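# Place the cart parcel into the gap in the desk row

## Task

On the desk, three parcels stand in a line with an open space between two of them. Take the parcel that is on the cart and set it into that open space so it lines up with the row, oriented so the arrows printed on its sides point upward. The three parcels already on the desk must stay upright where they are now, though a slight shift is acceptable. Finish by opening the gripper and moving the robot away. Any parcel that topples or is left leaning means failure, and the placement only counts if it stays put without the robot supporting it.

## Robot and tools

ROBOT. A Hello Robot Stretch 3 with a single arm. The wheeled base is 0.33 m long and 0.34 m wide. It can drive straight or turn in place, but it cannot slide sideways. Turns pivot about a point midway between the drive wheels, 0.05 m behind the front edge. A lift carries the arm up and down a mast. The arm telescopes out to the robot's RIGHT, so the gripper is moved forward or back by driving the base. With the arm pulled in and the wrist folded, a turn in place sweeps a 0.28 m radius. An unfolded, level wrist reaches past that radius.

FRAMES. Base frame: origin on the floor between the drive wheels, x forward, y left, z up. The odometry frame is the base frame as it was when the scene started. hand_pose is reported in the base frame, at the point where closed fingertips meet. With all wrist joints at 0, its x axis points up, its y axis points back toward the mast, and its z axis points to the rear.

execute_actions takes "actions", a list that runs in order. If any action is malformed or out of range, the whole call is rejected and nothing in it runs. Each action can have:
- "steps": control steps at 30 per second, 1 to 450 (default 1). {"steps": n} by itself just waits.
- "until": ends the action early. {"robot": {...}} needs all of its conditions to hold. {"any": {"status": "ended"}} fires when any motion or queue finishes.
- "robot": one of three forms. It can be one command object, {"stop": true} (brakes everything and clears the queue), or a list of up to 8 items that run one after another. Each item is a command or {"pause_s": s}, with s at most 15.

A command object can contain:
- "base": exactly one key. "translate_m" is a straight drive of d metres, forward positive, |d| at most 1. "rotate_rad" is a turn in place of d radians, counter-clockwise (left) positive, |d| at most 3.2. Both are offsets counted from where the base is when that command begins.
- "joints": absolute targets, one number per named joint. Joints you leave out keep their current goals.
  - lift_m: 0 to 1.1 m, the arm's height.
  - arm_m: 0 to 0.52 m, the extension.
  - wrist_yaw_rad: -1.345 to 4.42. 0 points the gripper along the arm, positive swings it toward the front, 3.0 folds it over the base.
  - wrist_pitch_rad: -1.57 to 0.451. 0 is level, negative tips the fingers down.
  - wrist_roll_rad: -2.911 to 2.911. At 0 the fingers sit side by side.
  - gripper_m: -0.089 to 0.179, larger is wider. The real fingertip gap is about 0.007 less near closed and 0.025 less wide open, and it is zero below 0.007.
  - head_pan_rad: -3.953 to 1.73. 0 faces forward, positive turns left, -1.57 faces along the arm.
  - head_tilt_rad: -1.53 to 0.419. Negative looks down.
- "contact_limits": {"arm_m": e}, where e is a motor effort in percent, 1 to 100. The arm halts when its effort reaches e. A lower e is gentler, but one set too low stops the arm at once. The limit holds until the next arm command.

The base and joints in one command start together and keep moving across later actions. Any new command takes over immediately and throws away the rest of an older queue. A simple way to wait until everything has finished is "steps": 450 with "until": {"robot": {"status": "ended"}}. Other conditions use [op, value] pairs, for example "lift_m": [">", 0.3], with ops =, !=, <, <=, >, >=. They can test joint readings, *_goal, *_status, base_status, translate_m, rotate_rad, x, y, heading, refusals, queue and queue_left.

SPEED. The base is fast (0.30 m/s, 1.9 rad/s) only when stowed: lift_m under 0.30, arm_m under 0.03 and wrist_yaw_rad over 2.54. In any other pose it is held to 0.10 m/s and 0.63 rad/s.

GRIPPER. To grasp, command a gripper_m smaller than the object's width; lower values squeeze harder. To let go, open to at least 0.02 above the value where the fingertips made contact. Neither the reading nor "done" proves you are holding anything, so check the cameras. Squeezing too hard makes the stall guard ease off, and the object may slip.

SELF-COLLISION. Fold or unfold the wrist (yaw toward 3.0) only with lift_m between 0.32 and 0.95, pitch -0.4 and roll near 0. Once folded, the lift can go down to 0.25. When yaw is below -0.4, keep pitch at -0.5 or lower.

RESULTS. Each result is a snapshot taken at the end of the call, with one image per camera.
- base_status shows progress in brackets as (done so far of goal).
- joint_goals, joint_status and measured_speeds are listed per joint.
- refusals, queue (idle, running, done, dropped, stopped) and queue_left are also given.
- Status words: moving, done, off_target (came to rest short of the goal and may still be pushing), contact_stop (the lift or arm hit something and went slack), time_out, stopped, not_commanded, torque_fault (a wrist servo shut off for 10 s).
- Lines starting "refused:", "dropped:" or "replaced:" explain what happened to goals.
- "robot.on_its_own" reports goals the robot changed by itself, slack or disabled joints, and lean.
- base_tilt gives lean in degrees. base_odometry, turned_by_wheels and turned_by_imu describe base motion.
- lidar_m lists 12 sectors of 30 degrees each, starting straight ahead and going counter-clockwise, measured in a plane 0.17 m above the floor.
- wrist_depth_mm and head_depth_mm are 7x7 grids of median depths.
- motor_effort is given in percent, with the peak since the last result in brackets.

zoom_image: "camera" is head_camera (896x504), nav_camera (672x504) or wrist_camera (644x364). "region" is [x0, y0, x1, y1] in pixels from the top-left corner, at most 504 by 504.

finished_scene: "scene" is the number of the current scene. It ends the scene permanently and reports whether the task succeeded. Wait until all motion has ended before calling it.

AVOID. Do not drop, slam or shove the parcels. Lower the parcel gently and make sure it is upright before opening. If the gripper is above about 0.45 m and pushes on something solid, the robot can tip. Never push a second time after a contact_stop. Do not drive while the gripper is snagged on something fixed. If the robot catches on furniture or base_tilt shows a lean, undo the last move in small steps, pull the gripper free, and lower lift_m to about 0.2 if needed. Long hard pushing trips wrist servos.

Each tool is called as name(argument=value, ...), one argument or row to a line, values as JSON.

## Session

execute_actions(
  actions=[
    {"robot": {"joints": {"head_pan_rad": -1.57, "head_tilt_rad": -0.3}}, "steps": 100, "until": {"robot": {"status": "ended"}}},
  ],
)

Scene clock: 1.30 s.
robot.base_odometry: x=+0.000 y=+0.000 heading=+0.000 (m, m, rad; robot's odometry frame)
robot.turned_by_wheels: +0.000 (rad since the last result)
robot.turned_by_imu: +0.000 (rad since the last result)
robot.base_tilt: forward=-0.8 right=+1.8 (deg)
robot.lidar_m: 1.79 2.13 2.01 2.33 2.05 1.54 2.40 1.70 1.70 1.97 1.71 1.45
robot.head_depth_mm: 2177 2261 2363 1842 1892 1899 1486 / 2358 2481 2592 2743 2689 1948 1499 / 2279 2382 2482 2651 2697 1972 1501 / 2040 2126 2221 2334 2405 1980 1514 / 1858 1938 2016 2097 2180 1978 1520 / 1715 1762 1840 1904 1995 1945 1527 / 1580 1631 1681 1737 1803 1840 1523
robot.base_status: not_commanded
robot.joint_positions: lift_m=+0.453 arm_m=+0.001 wrist_yaw_rad=+2.924 wrist_pitch_rad=-0.604 wrist_roll_rad=-0.008 gripper_m=+0.037 head_pan_rad=-1.563 head_tilt_rad=-0.296
robot.joint_goals: lift_m=+0.453 arm_m=+0.001 wrist_yaw_rad=+2.924 wrist_pitch_rad=-0.604 wrist_roll_rad=-0.008 gripper_m=+0.037 head_pan_rad=-1.570 head_tilt_rad=-0.300
robot.joint_status: lift_m=not_commanded arm_m=not_commanded wrist_yaw_rad=not_commanded wrist_pitch_rad=not_commanded wrist_roll_rad=not_commanded gripper_m=not_commanded head_pan_rad=done head_tilt_rad=done
robot.measured_speeds: translate_m=+0.000 rotate_rad=+0.000 lift_m=+0.000 arm_m=+0.000 wrist_yaw_rad=+0.000 wrist_pitch_rad=+0.000 wrist_roll_rad=+0.000 head_pan_rad=+0.000 head_tilt_rad=+0.000
robot: refusals=0 queue=done queue_left=0
robot.motor_effort: left_wheel=+0(0) right_wheel=-1(1) lift_m=+19(19) arm_m=-1(1) wrist_yaw_rad=+1(1) wrist_pitch_rad=+4(4) wrist_roll_rad=+0(0) gripper_m=+0(1) head_pan_rad=-4(57) head_tilt_rad=-2(24) (%)
robot.hand_pose: x=+0.0214 y=+0.0461 z=+0.4265 quat_wxyz=(+0.282, +0.691, +0.137, +0.651) (m; robot's base frame)
robot.wrist_depth_mm: - - - - - - - / - - - - - - - / 879 - 872 864 895 868 872 / 734 710 726 713 720 759 734 / 647 657 - 655 647 651 643 / 578 575 - 571 564 574 574 / 520 - - 518 531 520 513
pictures: head_camera (sideways: a quarter turn clockwise sets it upright), nav_camera (sideways: a quarter turn counterclockwise sets it upright), wrist_camera
camera_calibration (this result's frames):
head_camera: T_world_to_cam=[[0.0381399, 0.263258, -0.963971, 1.27077], [0.998921, 0.0155223, 0.0437618, -0.0606142], [0.0264837, -0.964601, -0.262382, 0.300041], [0, 0, 0, 1]] pos_world=[0.00413575, -0.0441787, 1.30636]
nav_camera: T_world_to_cam=[[-0.00119755, -0.250093, 0.968221, -1.21169], [-0.997689, -0.0654715, -0.0181454, 0.0780339], [0.067929, -0.966006, -0.249436, 0.28178], [0, 0, 0, 1]] pos_world=[0.0572615, -0.0257259, 1.24489]
wrist_camera: T_world_to_cam=[[0.965017, -0.262101, 0.00674736, -0.0187507], [-0.186786, -0.705321, -0.683837, 0.35594], [0.183994, 0.658654, -0.729603, 0.445355], [0, 0, 0, 1]] pos_world=[0.0026369, -0.0471972, 0.568464]
Images, in order (width x height): head_camera 896x504, nav_camera 672x504, wrist_camera 644x364.

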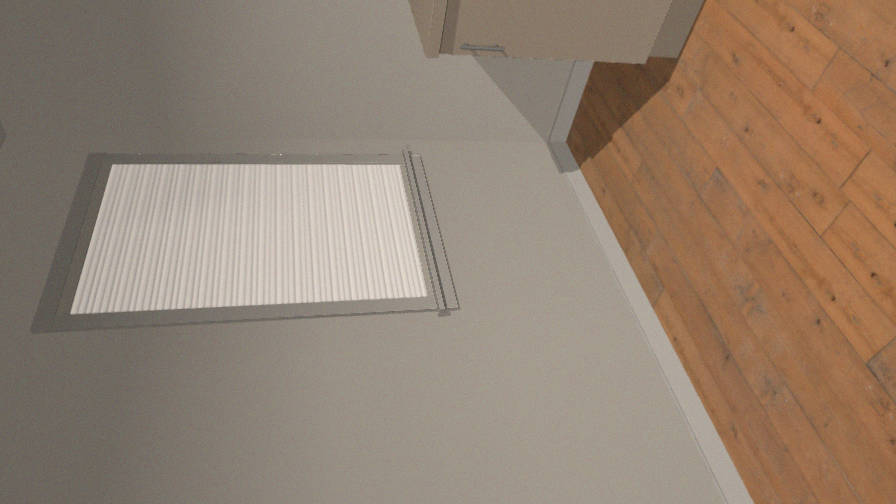

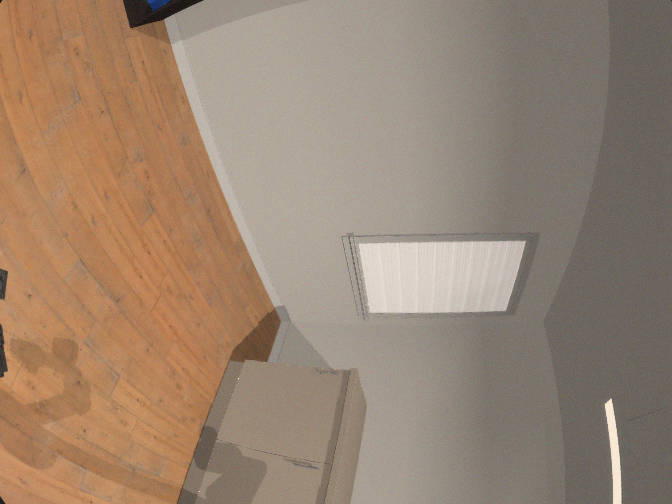

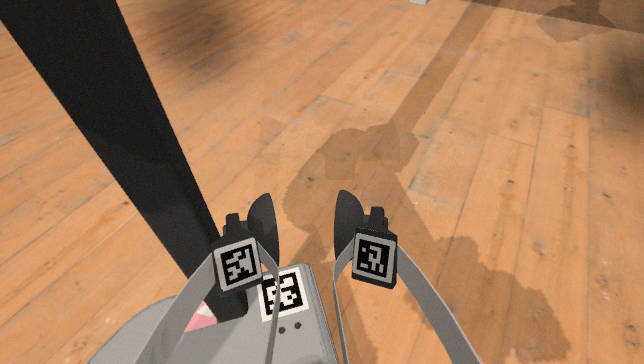

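execute_actions(
  actions=[
    {"robot": {"joints": {"head_pan_rad": -3.65, "head_tilt_rad": -0.35}}, "steps": 100, "until": {"robot": {"status": "ended"}}},
  ],
)

Scene clock: 6.53 s.
robot.base_odometry: x=+0.000 y=+0.000 heading=+0.000 (m, m, rad; robot's odometry frame)
robot.turned_by_wheels: +0.000 (rad since the last result)
robot.turned_by_imu: -0.001 (rad since the last result)
robot.base_tilt: forward=-0.8 right=+1.9 (deg)
robot.lidar_m: 1.80 2.13 2.02 2.33 2.04 1.54 2.40 1.70 1.70 1.97 1.71 1.45
robot.head_depth_mm: 1652 1754 1837 1957 2076 1829 1422 / 1719 1791 1914 2021 2145 1851 1430 / 1762 1872 1980 2036 2003 1778 1431 / 1814 1921 2056 1997 2055 1814 1438 / 1889 1988 2129 2246 2360 1867 1452 / 1933 2068 2208 2346 2475 1885 1464 / 2018 2130 2291 2465 2536 1895 1459
robot.base_status: not_commanded
robot.joint_positions: lift_m=+0.453 arm_m=+0.001 wrist_yaw_rad=+2.924 wrist_pitch_rad=-0.604 wrist_roll_rad=-0.008 gripper_m=+0.037 head_pan_rad=-3.643 head_tilt_rad=-0.346
robot.joint_goals: lift_m=+0.453 arm_m=+0.001 wrist_yaw_rad=+2.924 wrist_pitch_rad=-0.604 wrist_roll_rad=-0.008 gripper_m=+0.037 head_pan_rad=-3.650 head_tilt_rad=-0.350
robot.joint_status: lift_m=not_commanded arm_m=not_commanded wrist_yaw_rad=not_commanded wrist_pitch_rad=not_commanded wrist_roll_rad=not_commanded gripper_m=not_commanded head_pan_rad=done head_tilt_rad=done
robot.measured_speeds: translate_m=+0.000 rotate_rad=+0.000 lift_m=+0.000 arm_m=+0.000 wrist_yaw_rad=+0.000 wrist_pitch_rad=+0.000 wrist_roll_rad=+0.000 head_pan_rad=+0.000 head_tilt_rad=+0.000
robot: refusals=0 queue=done queue_left=0
robot.motor_effort: left_wheel=+0(0) right_wheel=-1(1) lift_m=+19(19) arm_m=-1(1) wrist_yaw_rad=+0(1) wrist_pitch_rad=+4(4) wrist_roll_rad=+0(0) gripper_m=+1(1) head_pan_rad=-4(59) head_tilt_rad=-2(11) (%)
robot.hand_pose: x=+0.0214 y=+0.0461 z=+0.4265 quat_wxyz=(+0.282, +0.691, +0.137, +0.651) (m; robot's base frame)
robot.wrist_depth_mm: - - - - - - - / - - - - - - - / 855 - 865 867 856 862 874 / 758 718 749 744 730 763 733 / 644 658 - 651 648 647 633 / 580 580 - 585 572 574 573 / 514 - - 525 514 517 520
pictures: head_camera (sideways: a quarter turn clockwise sets it upright), nav_camera (sideways: a quarter turn counterclockwise sets it upright), wrist_camera
camera_calibration (this result's frames):
head_camera: T_world_to_cam=[[0.252878, -0.184435, -0.949756, 1.25089], [-0.475325, -0.878706, 0.0440796, -0.0520322], [-0.842686, 0.440296, -0.309872, 0.367151], [0, 0, 0, 1]] pos_world=[-0.0316613, 0.0233315, 1.3041]
nav_camera: T_world_to_cam=[[-0.259591, 0.14587, 0.954638, -1.19237], [0.430053, 0.90256, -0.0209704, 0.0730013], [-0.864678, 0.405101, -0.297028, 0.349411], [0, 0, 0, 1]] pos_world=[-0.0387959, -0.0335027, 1.2436]
wrist_camera: T_world_to_cam=[[0.965017, -0.262101, 0.0067474, -0.0187508], [-0.186786, -0.705321, -0.683837, 0.35594], [0.183994, 0.658654, -0.729603, 0.445355], [0, 0, 0, 1]] pos_world=[0.0026369, -0.0471972, 0.568464]
Images, in order (width x height): head_camera 896x504, nav_camera 672x504, wrist_camera 644x364.

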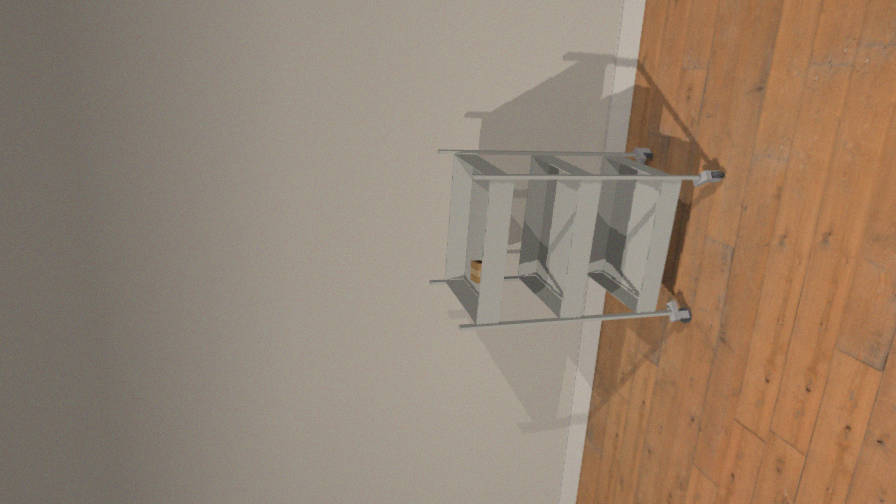

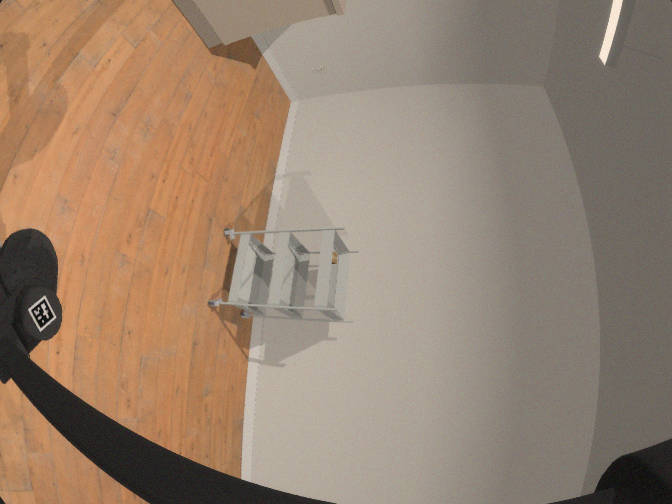

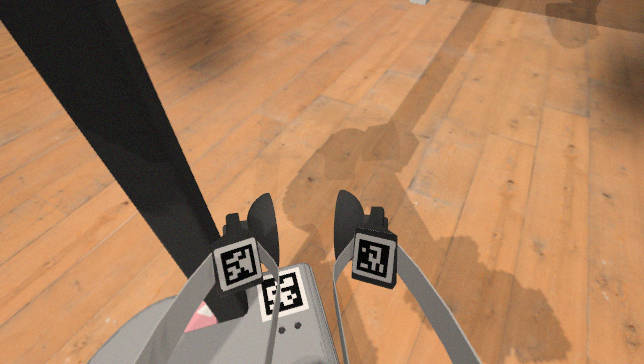

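execute_actions(
  actions=[
    {"robot": [{"joints": {"lift_m": 0.28, "head_pan_rad": -1.57, "head_tilt_rad": -0.6}}, {"base": {"rotate_rad": -0.274}}, {"base": {"translate_m": -1.0}}, {"base": {"translate_m": -0.083}}, {"base": {"rotate_rad": -2.065}}, {"joints": {"lift_m": 0.93, "wrist_pitch_rad": -0.4}}, {"joints": {"wrist_yaw_rad": 1.57}}, {"joints": {"wrist_pitch_rad": -1.57, "gripper_m": 0.15}}], "steps": 450, "until": {"robot": {"status": "ended"}}},
    {"steps": 450, "until": {"robot": {"status": "ended"}}},
  ],
)

Scene clock: 53.83 s.
robot.base_odometry: x=-1.043 y=+0.293 heading=-2.339 (m, m, rad; robot's odometry frame)
robot.turned_by_wheels: -2.339 (rad since the last result)
robot.turned_by_imu: -2.301 (rad since the last result)
robot.base_tilt: forward=-0.8 right=+1.8 (deg)
robot.lidar_m: 1.15 1.21 1.72 2.65 2.51 3.06 2.58 1.53 0.61 0.60 1.17 1.64
robot.head_depth_mm: 894 986 1095 1215 903 - - / 895 987 1096 1171 894 - - / 900 991 1098 1174 898 - - / 902 989 1105 1178 852 1047 1147 / 901 992 1109 1222 907 1079 1147 / 904 995 1107 1245 1432 1473 1221 / 905 994 1115 1250 1435 1484 1222
robot.base_status: done (rotate_rad -2.0648 of -2.0650)
robot.joint_positions: lift_m=+0.930 arm_m=+0.001 wrist_yaw_rad=+1.572 wrist_pitch_rad=-1.560 wrist_roll_rad=-0.008 gripper_m=+0.150 head_pan_rad=-1.577 head_tilt_rad=-0.593
robot.joint_goals: lift_m=+0.930 arm_m=+0.001 wrist_yaw_rad=+1.570 wrist_pitch_rad=-1.570 wrist_roll_rad=-0.008 gripper_m=+0.150 head_pan_rad=-1.570 head_tilt_rad=-0.600
robot.joint_status: lift_m=done arm_m=not_commanded wrist_yaw_rad=done wrist_pitch_rad=done wrist_roll_rad=not_commanded gripper_m=done head_pan_rad=done head_tilt_rad=done
robot.measured_speeds: translate_m=+0.000 rotate_rad=+0.000 lift_m=+0.000 arm_m=+0.000 wrist_yaw_rad=+0.000 wrist_pitch_rad=+0.000 wrist_roll_rad=+0.000 head_pan_rad=+0.000 head_tilt_rad=+0.000
robot: refusals=0 queue=done queue_left=0
robot.motor_effort: left_wheel=+3(12) right_wheel=-3(9) lift_m=+24(25) arm_m=-1(1) wrist_yaw_rad=-2(2) wrist_pitch_rad=-2(8) wrist_roll_rad=+0(0) gripper_m=+1(78) head_pan_rad=+4(57) head_tilt_rad=-3(26) (%)
robot.hand_pose: x=-0.0428 y=-0.1467 z=+0.8119 quat_wxyz=(+0.707, +0.707, +0.000, +0.007) (m; robot's base frame)
robot.wrist_depth_mm: 850 868 862 880 889 868 530 / 843 884 905 899 923 807 558 / 886 894 - 908 940 823 586 / 899 943 - 952 - 881 592 / 957 955 - - - 614 627 / - - - - - - 901 / - - - - - - -
pictures: head_camera (sideways: a quarter turn clockwise sets it upright), nav_camera (sideways: a quarter turn counterclockwise sets it upright), wrist_camera
camera_calibration (this result's frames):
head_camera: T_world_to_cam=[[0.0433784, 0.533514, -0.844678, 1.11507], [0.998964, -0.0114991, 0.0440387, -0.0609578], [0.0137822, -0.845713, -0.53346, 0.652876], [0, 0, 0, 1]] pos_world=[0.00352637, -0.0434626, 1.29285]
nav_camera: T_world_to_cam=[[-0.00626736, -0.522672, 0.852511, -1.06067], [-0.998457, -0.0437745, -0.0341783, 0.0989015], [0.0551822, -0.851409, -0.521591, 0.636022], [0, 0, 0, 1]] pos_world=[0.0570041, -0.00853602, 1.23935]
wrist_camera: T_world_to_cam=[[-0.0212209, -0.998846, 0.0430841, -0.189763], [-0.979167, 0.0294687, 0.200907, -0.172891], [-0.201945, -0.0379231, -0.978662, 0.948836], [0, 0, 0, 1]] pos_world=[0.018297, -0.148466, 0.971501]
Images, in order (width x height): head_camera 896x504, nav_camera 672x504, wrist_camera 644x364.

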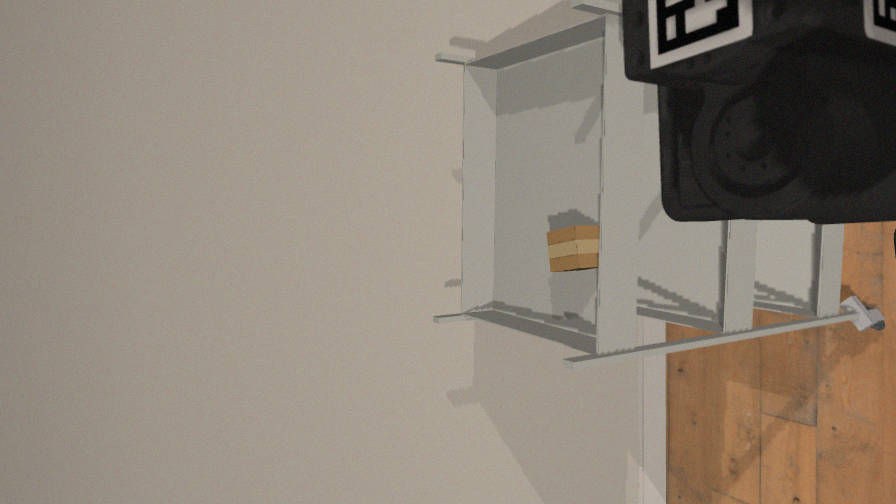

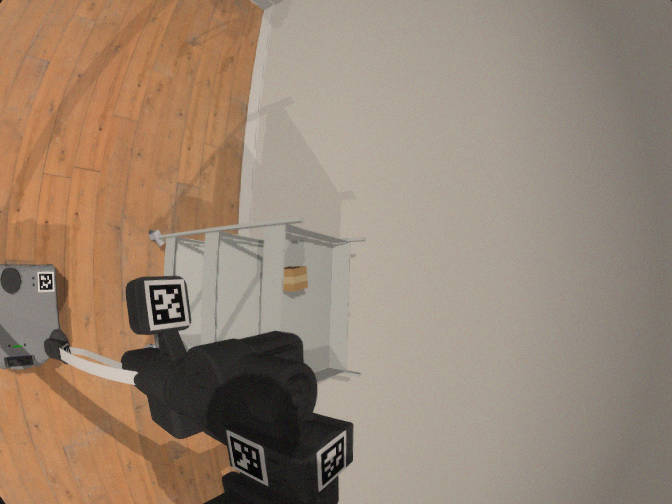

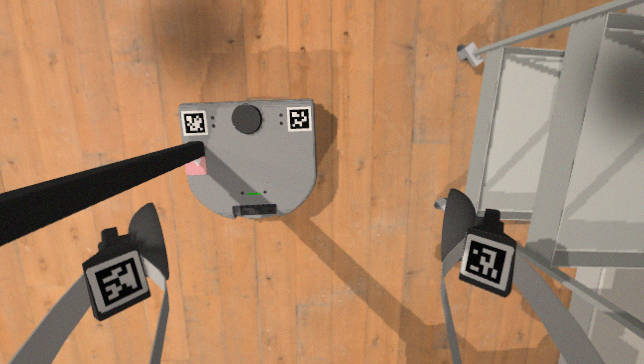

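execute_actions(
  actions=[
    {"robot": [{"base": {"rotate_rad": 0.35}}, {"base": {"translate_m": -0.3}}, {"base": {"rotate_rad": -0.35}, "joints": {"head_pan_rad": -1.09, "head_tilt_rad": -0.7}}], "steps": 450, "until": {"robot": {"status": "ended"}}},
  ],
)

Scene clock: 74.10 s.
robot.base_odometry: x=-0.921 y=+0.567 heading=-2.339 (m, m, rad; robot's odometry frame)
robot.turned_by_wheels: +0.000 (rad since the last result)
robot.turned_by_imu: -0.003 (rad since the last result)
robot.base_tilt: forward=-0.8 right=+1.8 (deg)
robot.lidar_m: 1.44 1.49 2.12 2.53 2.84 2.34 2.70 1.38 1.03 0.47 0.51 1.47
robot.head_depth_mm: 795 879 981 1033 802 960 1169 / 836 928 1037 977 805 916 1056 / 879 983 1108 1007 834 989 1105 / 927 1037 1182 1012 835 1101 1152 / 979 1104 1276 1438 982 1305 1159 / 1035 1187 1375 1638 1682 1373 1166 / 1106 1268 1493 1813 1692 1391 1166
robot.base_status: done (rotate_rad -0.3498 of -0.3500)
robot.joint_positions: lift_m=+0.930 arm_m=+0.001 wrist_yaw_rad=+1.572 wrist_pitch_rad=-1.562 wrist_roll_rad=-0.008 gripper_m=+0.150 head_pan_rad=-1.097 head_tilt_rad=-0.691
robot.joint_goals: lift_m=+0.930 arm_m=+0.001 wrist_yaw_rad=+1.570 wrist_pitch_rad=-1.570 wrist_roll_rad=-0.008 gripper_m=+0.150 head_pan_rad=-1.090 head_tilt_rad=-0.700
robot.joint_status: lift_m=done arm_m=not_commanded wrist_yaw_rad=done wrist_pitch_rad=done wrist_roll_rad=not_commanded gripper_m=done head_pan_rad=done head_tilt_rad=done
robot.measured_speeds: translate_m=+0.000 rotate_rad=+0.000 lift_m=+0.000 arm_m=+0.000 wrist_yaw_rad=+0.000 wrist_pitch_rad=+0.000 wrist_roll_rad=+0.000 head_pan_rad=+0.000 head_tilt_rad=+0.000
robot: refusals=0 queue=done queue_left=0
robot.motor_effort: left_wheel=+4(9) right_wheel=-4(5) lift_m=+24(24) arm_m=-1(1) wrist_yaw_rad=-2(2) wrist_pitch_rad=-1(1) wrist_roll_rad=+0(0) gripper_m=+1(1) head_pan_rad=+5(39) head_tilt_rad=-5(16) (%)
robot.hand_pose: x=-0.0433 y=-0.1467 z=+0.8119 quat_wxyz=(+0.707, +0.707, +0.001, +0.006) (m; robot's base frame)
robot.wrist_depth_mm: 838 827 856 854 862 540 540 / 864 875 884 885 899 555 564 / 880 905 - 937 948 951 826 / 908 946 - 966 - - 899 / 940 958 - - - - 924 / - - - - - - 891 / - - - - - - 850
pictures: head_camera (sideways: a quarter turn clockwise sets it upright), nav_camera (sideways: a quarter turn counterclockwise sets it upright), wrist_camera
camera_calibration (this result's frames):
head_camera: T_world_to_cam=[[-0.244076, 0.564485, -0.788532, 1.04363], [0.893575, 0.446823, 0.0432768, -0.0593175], [0.376764, -0.69405, -0.613469, 0.754752], [0, 0, 0, 1]] pos_world=[0.0233659, -0.0387731, 1.28852]
nav_camera: T_world_to_cam=[[0.272374, -0.538474, 0.797407, -0.990523], [-0.867308, -0.496252, -0.0388595, 0.104191], [0.41664, -0.681014, -0.602189, 0.738676], [0, 0, 0, 1]] pos_world=[0.0523965, 0.0213827, 1.23872]
wrist_camera: T_world_to_cam=[[-0.0212068, -0.998845, 0.0431262, -0.18981], [-0.978788, 0.0295342, 0.202735, -0.174825], [-0.203774, -0.0379121, -0.978284, 0.948394], [0, 0, 0, 1]] pos_world=[0.0181159, -0.148471, 0.971427]
Images, in order (width x height): head_camera 896x504, nav_camera 672x504, wrist_camera 644x364.

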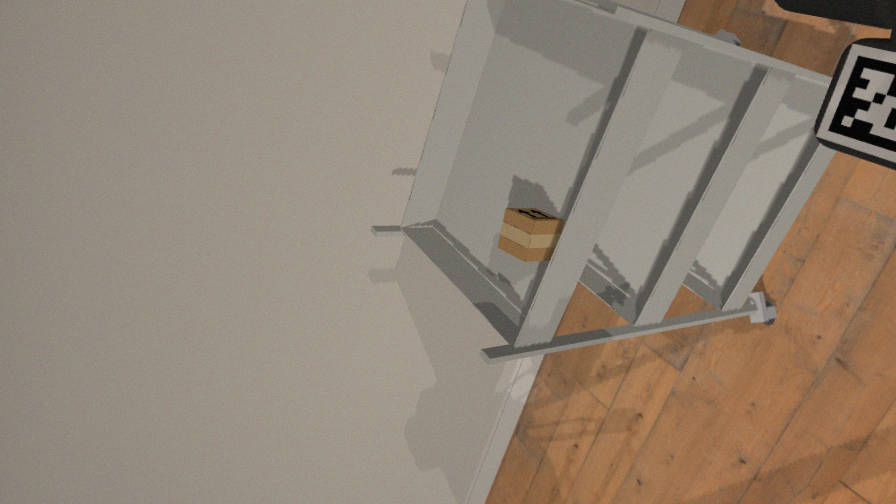

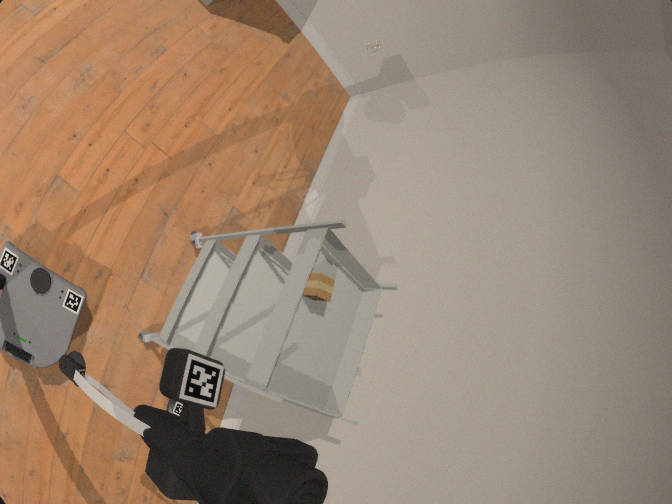

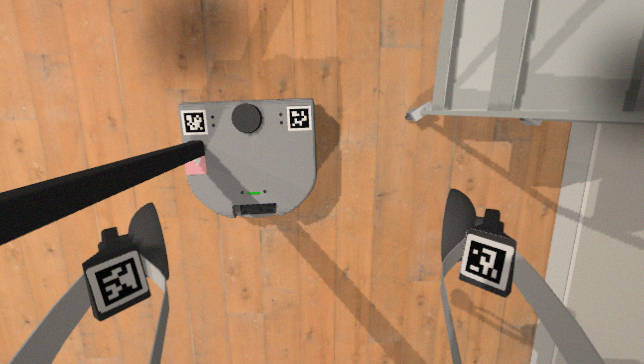

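zoom_image(
  camera="head_camera",
  region=[480, 180, 580, 270],
)

Region (480, 180, 580, 270) of head_camera's 896x504 image, scaled by 5.040, with more detail than that image has; it fills the top 454 rows of this view, and the rest is white.

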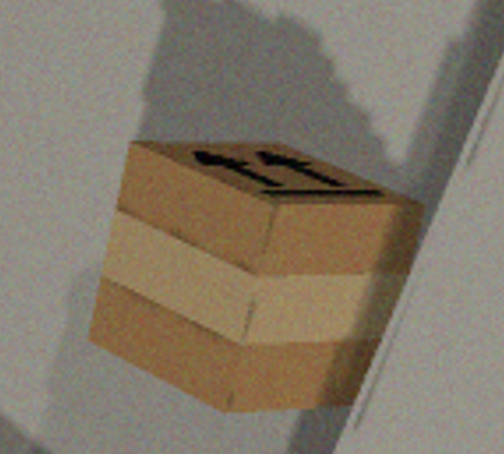

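execute_actions(
  actions=[
    {"robot": [{"base": {"translate_m": 0.32}, "joints": {"wrist_yaw_rad": 0.0, "head_pan_rad": -1.57, "head_tilt_rad": -0.6}}, {"joints": {"arm_m": 0.3}}], "steps": 450, "until": {"robot": {"status": "ended"}}},
  ],
)

Scene clock: 96.83 s.
robot.base_odometry: x=-1.143 y=+0.337 heading=-2.339 (m, m, rad; robot's odometry frame)
robot.turned_by_wheels: +0.000 (rad since the last result)
robot.turned_by_imu: +0.000 (rad since the last result)
robot.base_tilt: forward=-0.8 right=+1.8 (deg)
robot.lidar_m: 1.12 1.16 1.65 2.74 2.61 2.64 3.01 1.39 0.51 0.51 1.06 1.49
robot.head_depth_mm: 807 890 974 - 846 766 933 / 809 893 962 1124 879 918 949 / 812 897 966 - 823 922 975 / 816 901 1001 1115 872 927 1032 / 820 904 1009 1135 1255 1342 1180 / 823 907 1013 1148 1322 1444 1215 / 826 909 1013 1153 1327 1456 1216
robot.base_status: done (translate_m +0.3200 of +0.3200)
robot.joint_positions: lift_m=+0.930 arm_m=+0.300 wrist_yaw_rad=+0.000 wrist_pitch_rad=-1.562 wrist_roll_rad=-0.008 gripper_m=+0.150 head_pan_rad=-1.563 head_tilt_rad=-0.606
robot.joint_goals: lift_m=+0.930 arm_m=+0.300 wrist_yaw_rad=+0.000 wrist_pitch_rad=-1.570 wrist_roll_rad=-0.008 gripper_m=+0.150 head_pan_rad=-1.570 head_tilt_rad=-0.600
robot.joint_status: lift_m=done arm_m=done wrist_yaw_rad=done wrist_pitch_rad=done wrist_roll_rad=not_commanded gripper_m=done head_pan_rad=done head_tilt_rad=done
robot.measured_speeds: translate_m=+0.000 rotate_rad=+0.000 lift_m=+0.000 arm_m=+0.000 wrist_yaw_rad=+0.000 wrist_pitch_rad=+0.000 wrist_roll_rad=+0.000 head_pan_rad=+0.000 head_tilt_rad=+0.000
robot: refusals=0 queue=done queue_left=0
robot.motor_effort: left_wheel=+3(9) right_wheel=-4(3) lift_m=+23(24) arm_m=+2(2) wrist_yaw_rad=+0(3) wrist_pitch_rad=-1(1) wrist_roll_rad=+0(0) gripper_m=+1(1) head_pan_rad=-4(42) head_tilt_rad=+4(15) (%)
robot.hand_pose: x=-0.0216 y=-0.4228 z=+0.8119 quat_wxyz=(+0.504, +0.500, -0.500, -0.496) (m; robot's base frame)
robot.wrist_depth_mm: 845 269 274 280 283 286 289 / 850 276 281 286 292 294 292 / 914 899 913 943 939 960 - / 896 917 936 971 - - - / 995 980 - - - - - / - - - - - - - / - - - - - - -
pictures: head_camera (sideways: a quarter turn clockwise sets it upright), nav_camera (sideways: a quarter turn counterclockwise sets it upright), wrist_camera
camera_calibration (this result's frames):
head_camera: T_world_to_cam=[[0.036078, 0.544741, -0.837828, 1.10619], [0.999032, 0.0014514, 0.0439633, -0.0608594], [0.0251647, -0.838603, -0.544161, 0.66673], [0, 0, 0, 1]] pos_world=[0.00411343, -0.0433749, 1.29228]
nav_camera: T_world_to_cam=[[0.000883806, -0.533499, 0.845801, -1.05196], [-0.997777, -0.0568339, -0.034806, 0.099714], [0.0666391, -0.843889, -0.532363, 0.649968], [0, 0, 0, 1]] pos_world=[0.0571088, -0.00705155, 1.23924]
wrist_camera: T_world_to_cam=[[-0.998826, 0.0220784, 0.0431264, -0.0546423], [0.0303887, 0.97876, 0.202743, 0.277618], [-0.0377342, 0.203815, -0.978282, 1.04812], [0, 0, 0, 1]] pos_world=[-0.0234647, -0.484138, 0.971427]
Images, in order (width x height): head_camera 896x504, nav_camera 672x504, wrist_camera 644x364.

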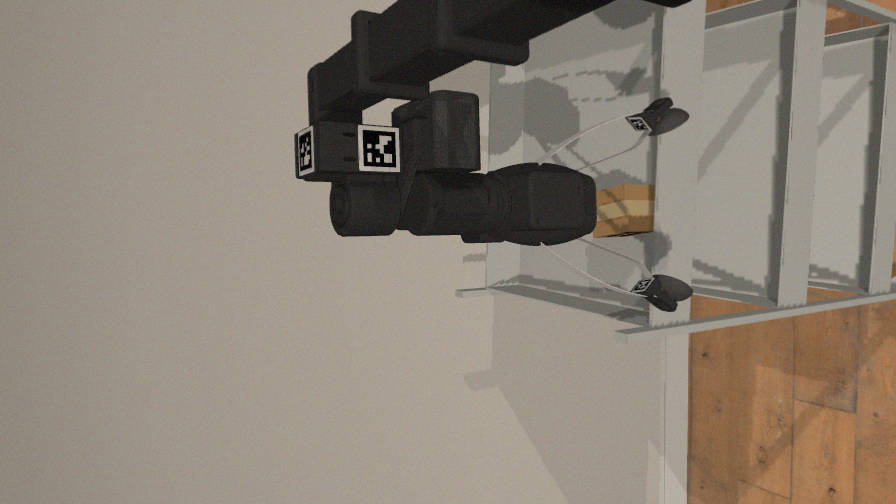

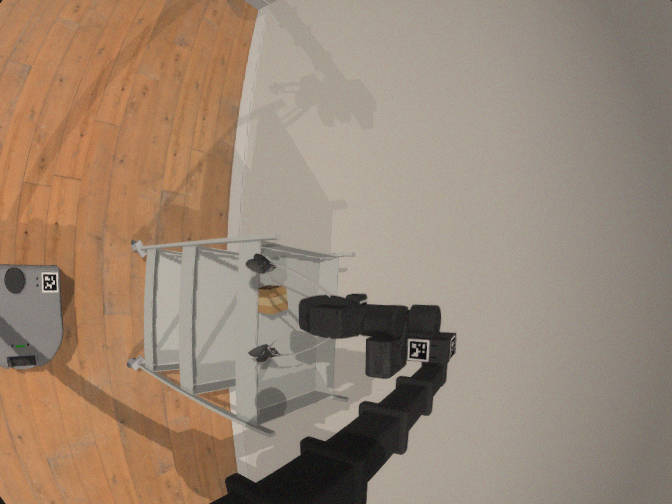

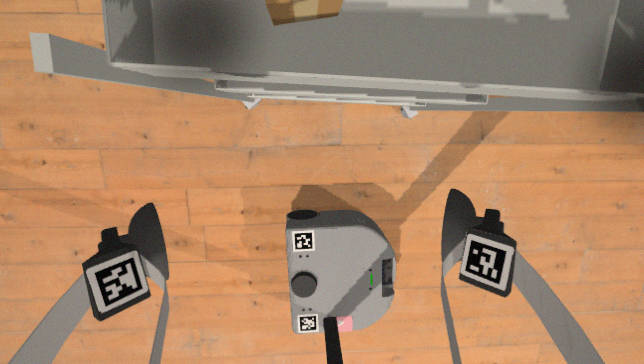

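execute_actions(
  actions=[
    {"robot": [{"joints": {"arm_m": 0.46}}], "steps": 450, "until": {"robot": {"status": "ended"}}},
  ],
)

Scene clock: 102.00 s.
robot.base_odometry: x=-1.143 y=+0.337 heading=-2.339 (m, m, rad; robot's odometry frame)
robot.turned_by_wheels: +0.000 (rad since the last result)
robot.turned_by_imu: -0.001 (rad since the last result)
robot.base_tilt: forward=-0.8 right=+1.9 (deg)
robot.lidar_m: 1.12 1.16 1.65 2.75 2.61 2.64 3.01 1.39 0.51 0.50 1.06 1.50
robot.head_depth_mm: 806 889 973 - 875 769 930 / 807 893 - 1106 879 920 946 / 814 895 - 1107 883 922 972 / 815 899 1003 1112 889 924 1030 / 817 906 1006 1135 1257 1331 1177 / 820 907 1015 1140 1318 1447 1211 / 822 912 1017 1149 1321 1448 1218
robot.base_status: done (translate_m +0.3200 of +0.3200)
robot.joint_positions: lift_m=+0.930 arm_m=+0.460 wrist_yaw_rad=+0.000 wrist_pitch_rad=-1.562 wrist_roll_rad=-0.008 gripper_m=+0.150 head_pan_rad=-1.563 head_tilt_rad=-0.606
robot.joint_goals: lift_m=+0.930 arm_m=+0.460 wrist_yaw_rad=+0.000 wrist_pitch_rad=-1.570 wrist_roll_rad=-0.008 gripper_m=+0.150 head_pan_rad=-1.570 head_tilt_rad=-0.600
robot.joint_status: lift_m=done arm_m=done wrist_yaw_rad=done wrist_pitch_rad=done wrist_roll_rad=not_commanded gripper_m=done head_pan_rad=done head_tilt_rad=done
robot.measured_speeds: translate_m=+0.000 rotate_rad=+0.000 lift_m=+0.000 arm_m=+0.000 wrist_yaw_rad=+0.000 wrist_pitch_rad=+0.000 wrist_roll_rad=+0.000 head_pan_rad=+0.000 head_tilt_rad=+0.000
robot: refusals=0 queue=done queue_left=0
robot.motor_effort: left_wheel=+3(3) right_wheel=-4(4) lift_m=+24(24) arm_m=+3(2) wrist_yaw_rad=+1(0) wrist_pitch_rad=-1(1) wrist_roll_rad=+0(0) gripper_m=+1(1) head_pan_rad=-6(5) head_tilt_rad=+3(3) (%)
robot.hand_pose: x=-0.0216 y=-0.5828 z=+0.8119 quat_wxyz=(+0.504, +0.500, -0.500, -0.496) (m; robot's base frame)
robot.wrist_depth_mm: 826 266 275 280 284 289 291 / 887 280 288 288 294 295 299 / 911 294 292 297 304 307 307 / 925 308 308 254 316 321 317 / 940 632 312 319 327 333 312 / - - - 273 - - - / - - - - - - -
pictures: head_camera (sideways: a quarter turn clockwise sets it upright), nav_camera (sideways: a quarter turn counterclockwise sets it upright), wrist_camera
camera_calibration (this result's frames):
head_camera: T_world_to_cam=[[0.036083, 0.544694, -0.837858, 1.10623], [0.999032, 0.00144538, 0.0439637, -0.0608599], [0.0251578, -0.838633, -0.544115, 0.66667], [0, 0, 0, 1]] pos_world=[0.00411306, -0.0433754, 1.29228]
nav_camera: T_world_to_cam=[[0.000878933, -0.533452, 0.84583, -1.052], [-0.997777, -0.0568274, -0.0348033, 0.0997105], [0.0666322, -0.843919, -0.532316, 0.649907], [0, 0, 0, 1]] pos_world=[0.0571088, -0.00705545, 1.23924]
wrist_camera: T_world_to_cam=[[-0.998825, 0.0221117, 0.0431269, -0.0510902], [0.0304222, 0.978755, 0.202762, 0.434191], [-0.0377272, 0.203836, -0.978278, 1.08074], [0, 0, 0, 1]] pos_world=[-0.023466, -0.64413, 0.971426]
Images, in order (width x height): head_camera 896x504, nav_camera 672x504, wrist_camera 644x364.

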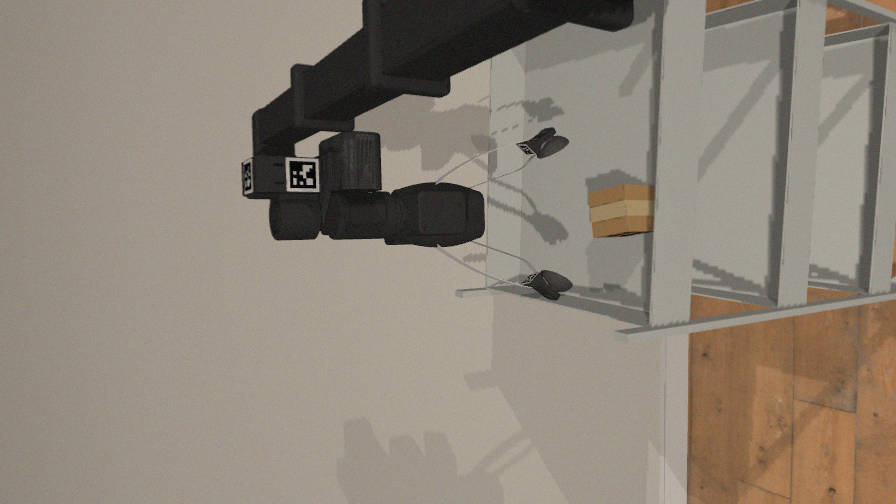

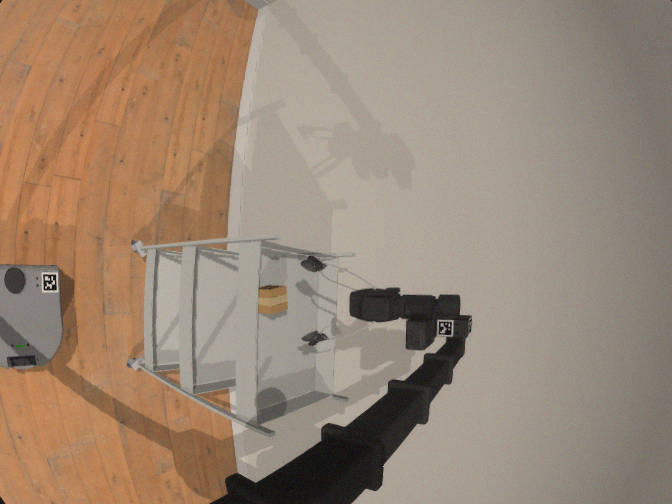

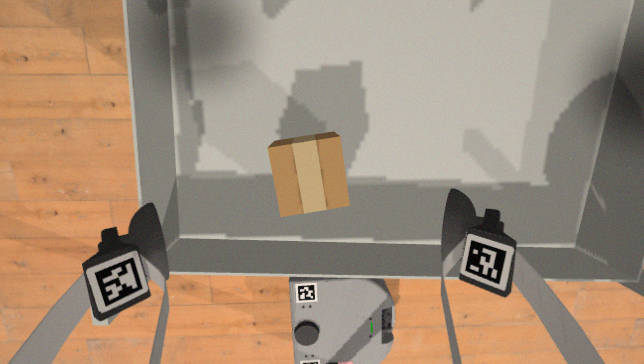

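execute_actions(
  actions=[
    {"robot": [{"joints": {"arm_m": 0.477, "wrist_yaw_rad": 0.14}}, {"joints": {"lift_m": 0.815}}, {"joints": {"gripper_m": 0.02}}, {"joints": {"lift_m": 0.95}}], "steps": 450, "until": {"robot": {"status": "ended"}}},
  ],
)

Scene clock: 116.67 s.
robot.base_odometry: x=-1.143 y=+0.337 heading=-2.339 (m, m, rad; robot's odometry frame)
robot.turned_by_wheels: +0.000 (rad since the last result)
robot.turned_by_imu: -0.002 (rad since the last result)
robot.base_tilt: forward=-0.7 right=+1.8 (deg)
robot.lidar_m: 1.12 1.16 1.65 2.75 2.61 2.64 3.01 1.39 0.51 0.51 1.06 1.49
robot.head_depth_mm: 804 891 959 - 844 766 931 / 809 887 - 1104 878 916 947 / 812 885 - 1116 825 921 970 / 815 900 1004 1114 855 926 1032 / 820 905 1006 1136 1255 1335 1179 / 821 907 1013 1145 1314 1445 1215 / 824 913 1017 1154 1331 1451 1219
robot.base_status: done (translate_m +0.3200 of +0.3200)
robot.joint_positions: lift_m=+0.950 arm_m=+0.477 wrist_yaw_rad=+0.138 wrist_pitch_rad=-1.562 wrist_roll_rad=-0.008 gripper_m=+0.021 head_pan_rad=-1.563 head_tilt_rad=-0.606
robot.joint_goals: lift_m=+0.950 arm_m=+0.477 wrist_yaw_rad=+0.140 wrist_pitch_rad=-1.570 wrist_roll_rad=-0.008 gripper_m=+0.020 head_pan_rad=-1.570 head_tilt_rad=-0.600
robot.joint_status: lift_m=done arm_m=done wrist_yaw_rad=done wrist_pitch_rad=done wrist_roll_rad=not_commanded gripper_m=done head_pan_rad=done head_tilt_rad=done
robot.measured_speeds: translate_m=+0.000 rotate_rad=+0.000 lift_m=+0.000 arm_m=+0.000 wrist_yaw_rad=+0.000 wrist_pitch_rad=+0.000 wrist_roll_rad=+0.000 head_pan_rad=+0.000 head_tilt_rad=+0.000
robot: refusals=0 queue=done queue_left=0
robot.motor_effort: left_wheel=+3(3) right_wheel=-4(3) lift_m=+25(25) arm_m=+3(4) wrist_yaw_rad=+3(3) wrist_pitch_rad=-1(1) wrist_roll_rad=+0(0) gripper_m=-14(89) head_pan_rad=-4(5) head_tilt_rad=+3(3) (%)
robot.hand_pose: x=-0.0246 y=-0.6000 z=+0.8319 quat_wxyz=(+0.537, +0.533, -0.464, -0.460) (m; robot's base frame)
robot.wrist_depth_mm: 843 870 295 298 303 304 308 / 889 876 303 309 314 316 320 / 920 915 313 319 325 330 332 / 925 960 322 184 331 337 320 / - 333 137 138 347 355 330 / - - 144 143 352 357 346 / - - - - - - -
pictures: head_camera (sideways: a quarter turn clockwise sets it upright), nav_camera (sideways: a quarter turn counterclockwise sets it upright), wrist_camera
camera_calibration (this result's frames):
head_camera: T_world_to_cam=[[0.0360828, 0.544694, -0.837858, 1.10623], [0.999032, 0.00144562, 0.0439637, -0.0608599], [0.025158, -0.838633, -0.544115, 0.66667], [0, 0, 0, 1]] pos_world=[0.00411307, -0.0433754, 1.29228]
nav_camera: T_world_to_cam=[[0.00087906, -0.533452, 0.84583, -1.052], [-0.997777, -0.0568276, -0.0348033, 0.0997105], [0.0666324, -0.843919, -0.532316, 0.649907], [0, 0, 0, 1]] pos_world=[0.0571088, -0.00705544, 1.23924]
wrist_camera: T_world_to_cam=[[-0.992446, -0.114854, 0.0431269, -0.136582], [-0.103874, 0.973703, 0.202762, 0.440775], [-0.0652808, 0.196751, -0.978278, 1.09875], [0, 0, 0, 1]] pos_world=[-0.0180387, -0.66105, 0.991397]
Images, in order (width x height): head_camera 896x504, nav_camera 672x504, wrist_camera 644x364.

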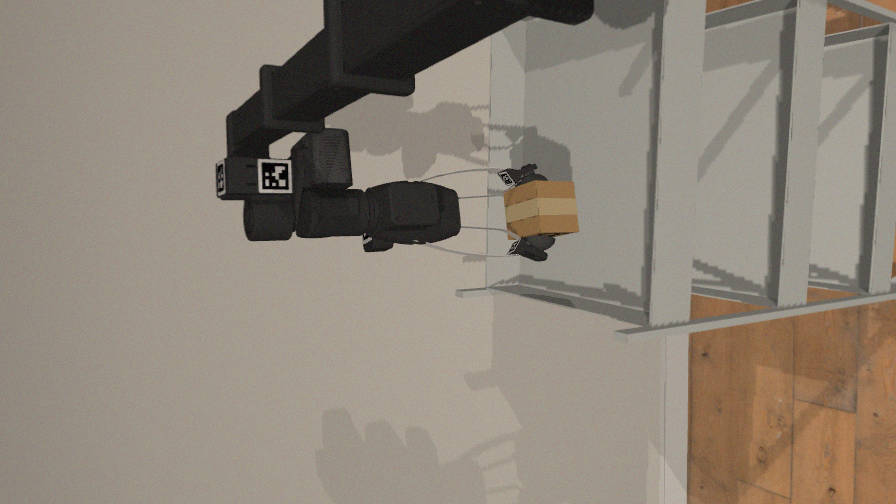

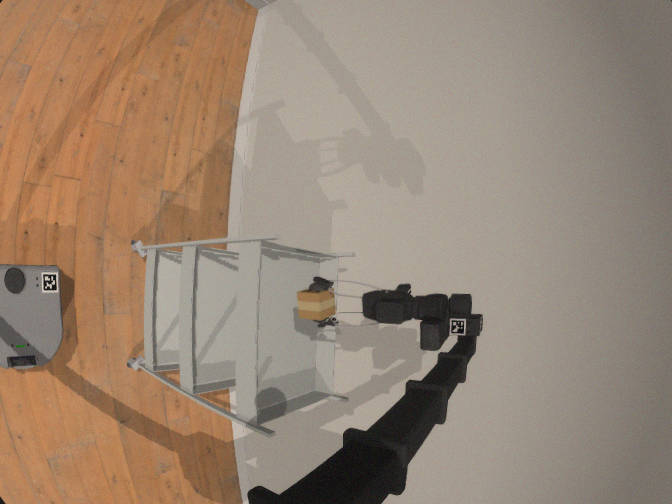

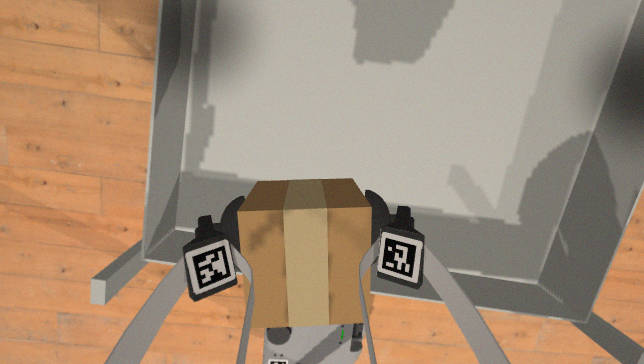

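execute_actions(
  actions=[
    {"robot": [{"joints": {"arm_m": 0.0, "wrist_pitch_rad": 0.0, "wrist_yaw_rad": 0.0, "lift_m": 1.05, "head_pan_rad": -3.3, "head_tilt_rad": -0.25}}], "steps": 450, "until": {"robot": {"status": "ended"}}},
  ],
)

Scene clock: 124.13 s.
robot.base_odometry: x=-1.143 y=+0.337 heading=-2.339 (m, m, rad; robot's odometry frame)
robot.turned_by_wheels: +0.000 (rad since the last result)
robot.turned_by_imu: -0.001 (rad since the last result)
robot.base_tilt: forward=-0.8 right=+1.8 (deg)
robot.lidar_m: 1.12 1.16 1.65 2.75 2.61 2.64 3.01 1.39 0.51 0.50 1.06 1.49
robot.head_depth_mm: 2735 2868 3002 - - - - / 2704 2835 2969 3093 - - - / 2691 2833 2934 3028 - - - / 2656 2785 2869 2992 - - - / 2641 2728 2842 2960 - - - / 2594 2712 2824 2947 3074 - - / 2578 2667 2798 2890 2982 - -
robot.base_status: done (translate_m +0.3200 of +0.3200)
robot.joint_positions: lift_m=+1.050 arm_m=+0.002 wrist_yaw_rad=+0.001 wrist_pitch_rad=-0.030 wrist_roll_rad=-0.008 gripper_m=+0.021 head_pan_rad=-3.293 head_tilt_rad=-0.261
robot.joint_goals: lift_m=+1.050 arm_m=+0.000 wrist_yaw_rad=+0.000 wrist_pitch_rad=+0.000 wrist_roll_rad=-0.008 gripper_m=+0.020 head_pan_rad=-3.300 head_tilt_rad=-0.250
robot.joint_status: lift_m=done arm_m=done wrist_yaw_rad=done wrist_pitch_rad=done wrist_roll_rad=not_commanded gripper_m=done head_pan_rad=done head_tilt_rad=done
robot.measured_speeds: translate_m=+0.000 rotate_rad=+0.000 lift_m=+0.000 arm_m=+0.000 wrist_yaw_rad=+0.000 wrist_pitch_rad=+0.000 wrist_roll_rad=+0.000 head_pan_rad=+0.000 head_tilt_rad=+0.000
robot: refusals=0 queue=done queue_left=0
robot.motor_effort: left_wheel=+3(3) right_wheel=-4(3) lift_m=+24(24) arm_m=-4(4) wrist_yaw_rad=-1(4) wrist_pitch_rad=+9(9) wrist_roll_rad=+0(0) gripper_m=-14(14) head_pan_rad=-4(59) head_tilt_rad=+6(32) (%)
robot.hand_pose: x=-0.0213 y=-0.4021 z=+1.1565 quat_wxyz=(+0.710, +0.011, -0.704, -0.011) (m; robot's base frame)
robot.wrist_depth_mm: 681 692 678 694 690 701 683 / 708 707 721 726 706 715 720 / 729 734 736 744 742 772 749 / 760 771 754 185 794 764 777 / 812 790 137 137 832 818 835 / 852 830 144 142 858 864 865 / 906 888 900 690 687 885 918
pictures: head_camera (sideways: a quarter turn clockwise sets it upright), nav_camera (sideways: a quarter turn counterclockwise sets it upright), wrist_camera
camera_calibration (this result's frames):
head_camera: T_world_to_cam=[[0.220005, -0.074269, -0.972667, 1.28102], [-0.141669, -0.988959, 0.0434693, -0.0532777], [-0.965157, 0.128234, -0.228098, 0.261466], [0, 0, 0, 1]] pos_world=[-0.0370228, 0.00892204, 1.30796]
nav_camera: T_world_to_cam=[[-0.212728, 0.0356841, 0.97646, -1.22117], [0.0930838, 0.995528, -0.0161021, 0.0687208], [-0.972668, 0.0874672, -0.215098, 0.243434], [0, 0, 0, 1]] pos_world=[-0.0293946, -0.0461294, 1.2459]
wrist_camera: T_world_to_cam=[[-0.998892, 0.0425788, -0.0200421, 0.0116799], [0.0297284, 0.240779, -0.970124, 1.24722], [-0.036481, -0.969645, -0.241778, 0.0573983], [0, 0, 0, 1]] pos_world=[-0.023317, -0.245147, 1.22407]
Images, in order (width x height): head_camera 896x504, nav_camera 672x504, wrist_camera 644x364.

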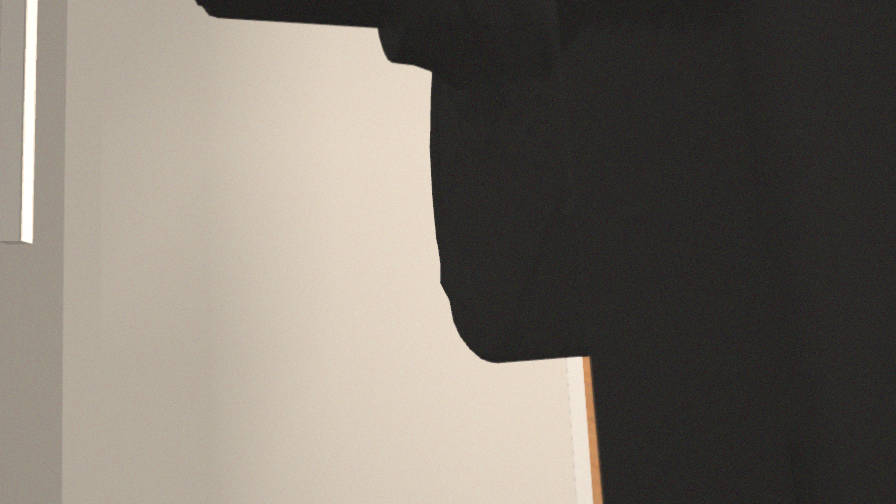

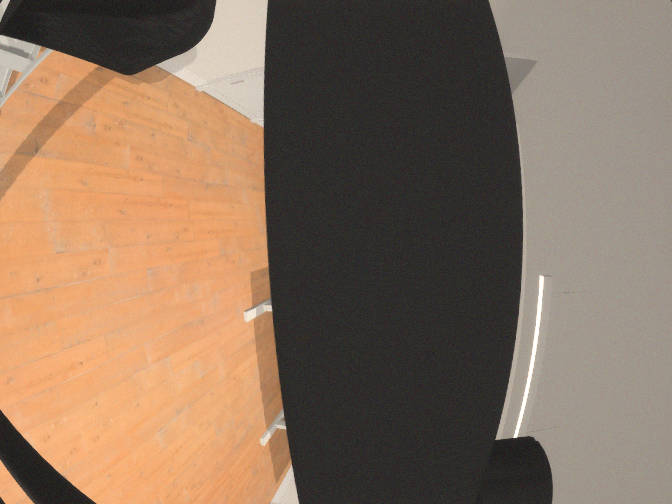

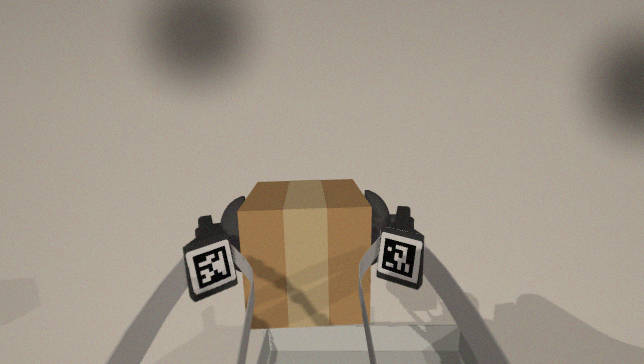

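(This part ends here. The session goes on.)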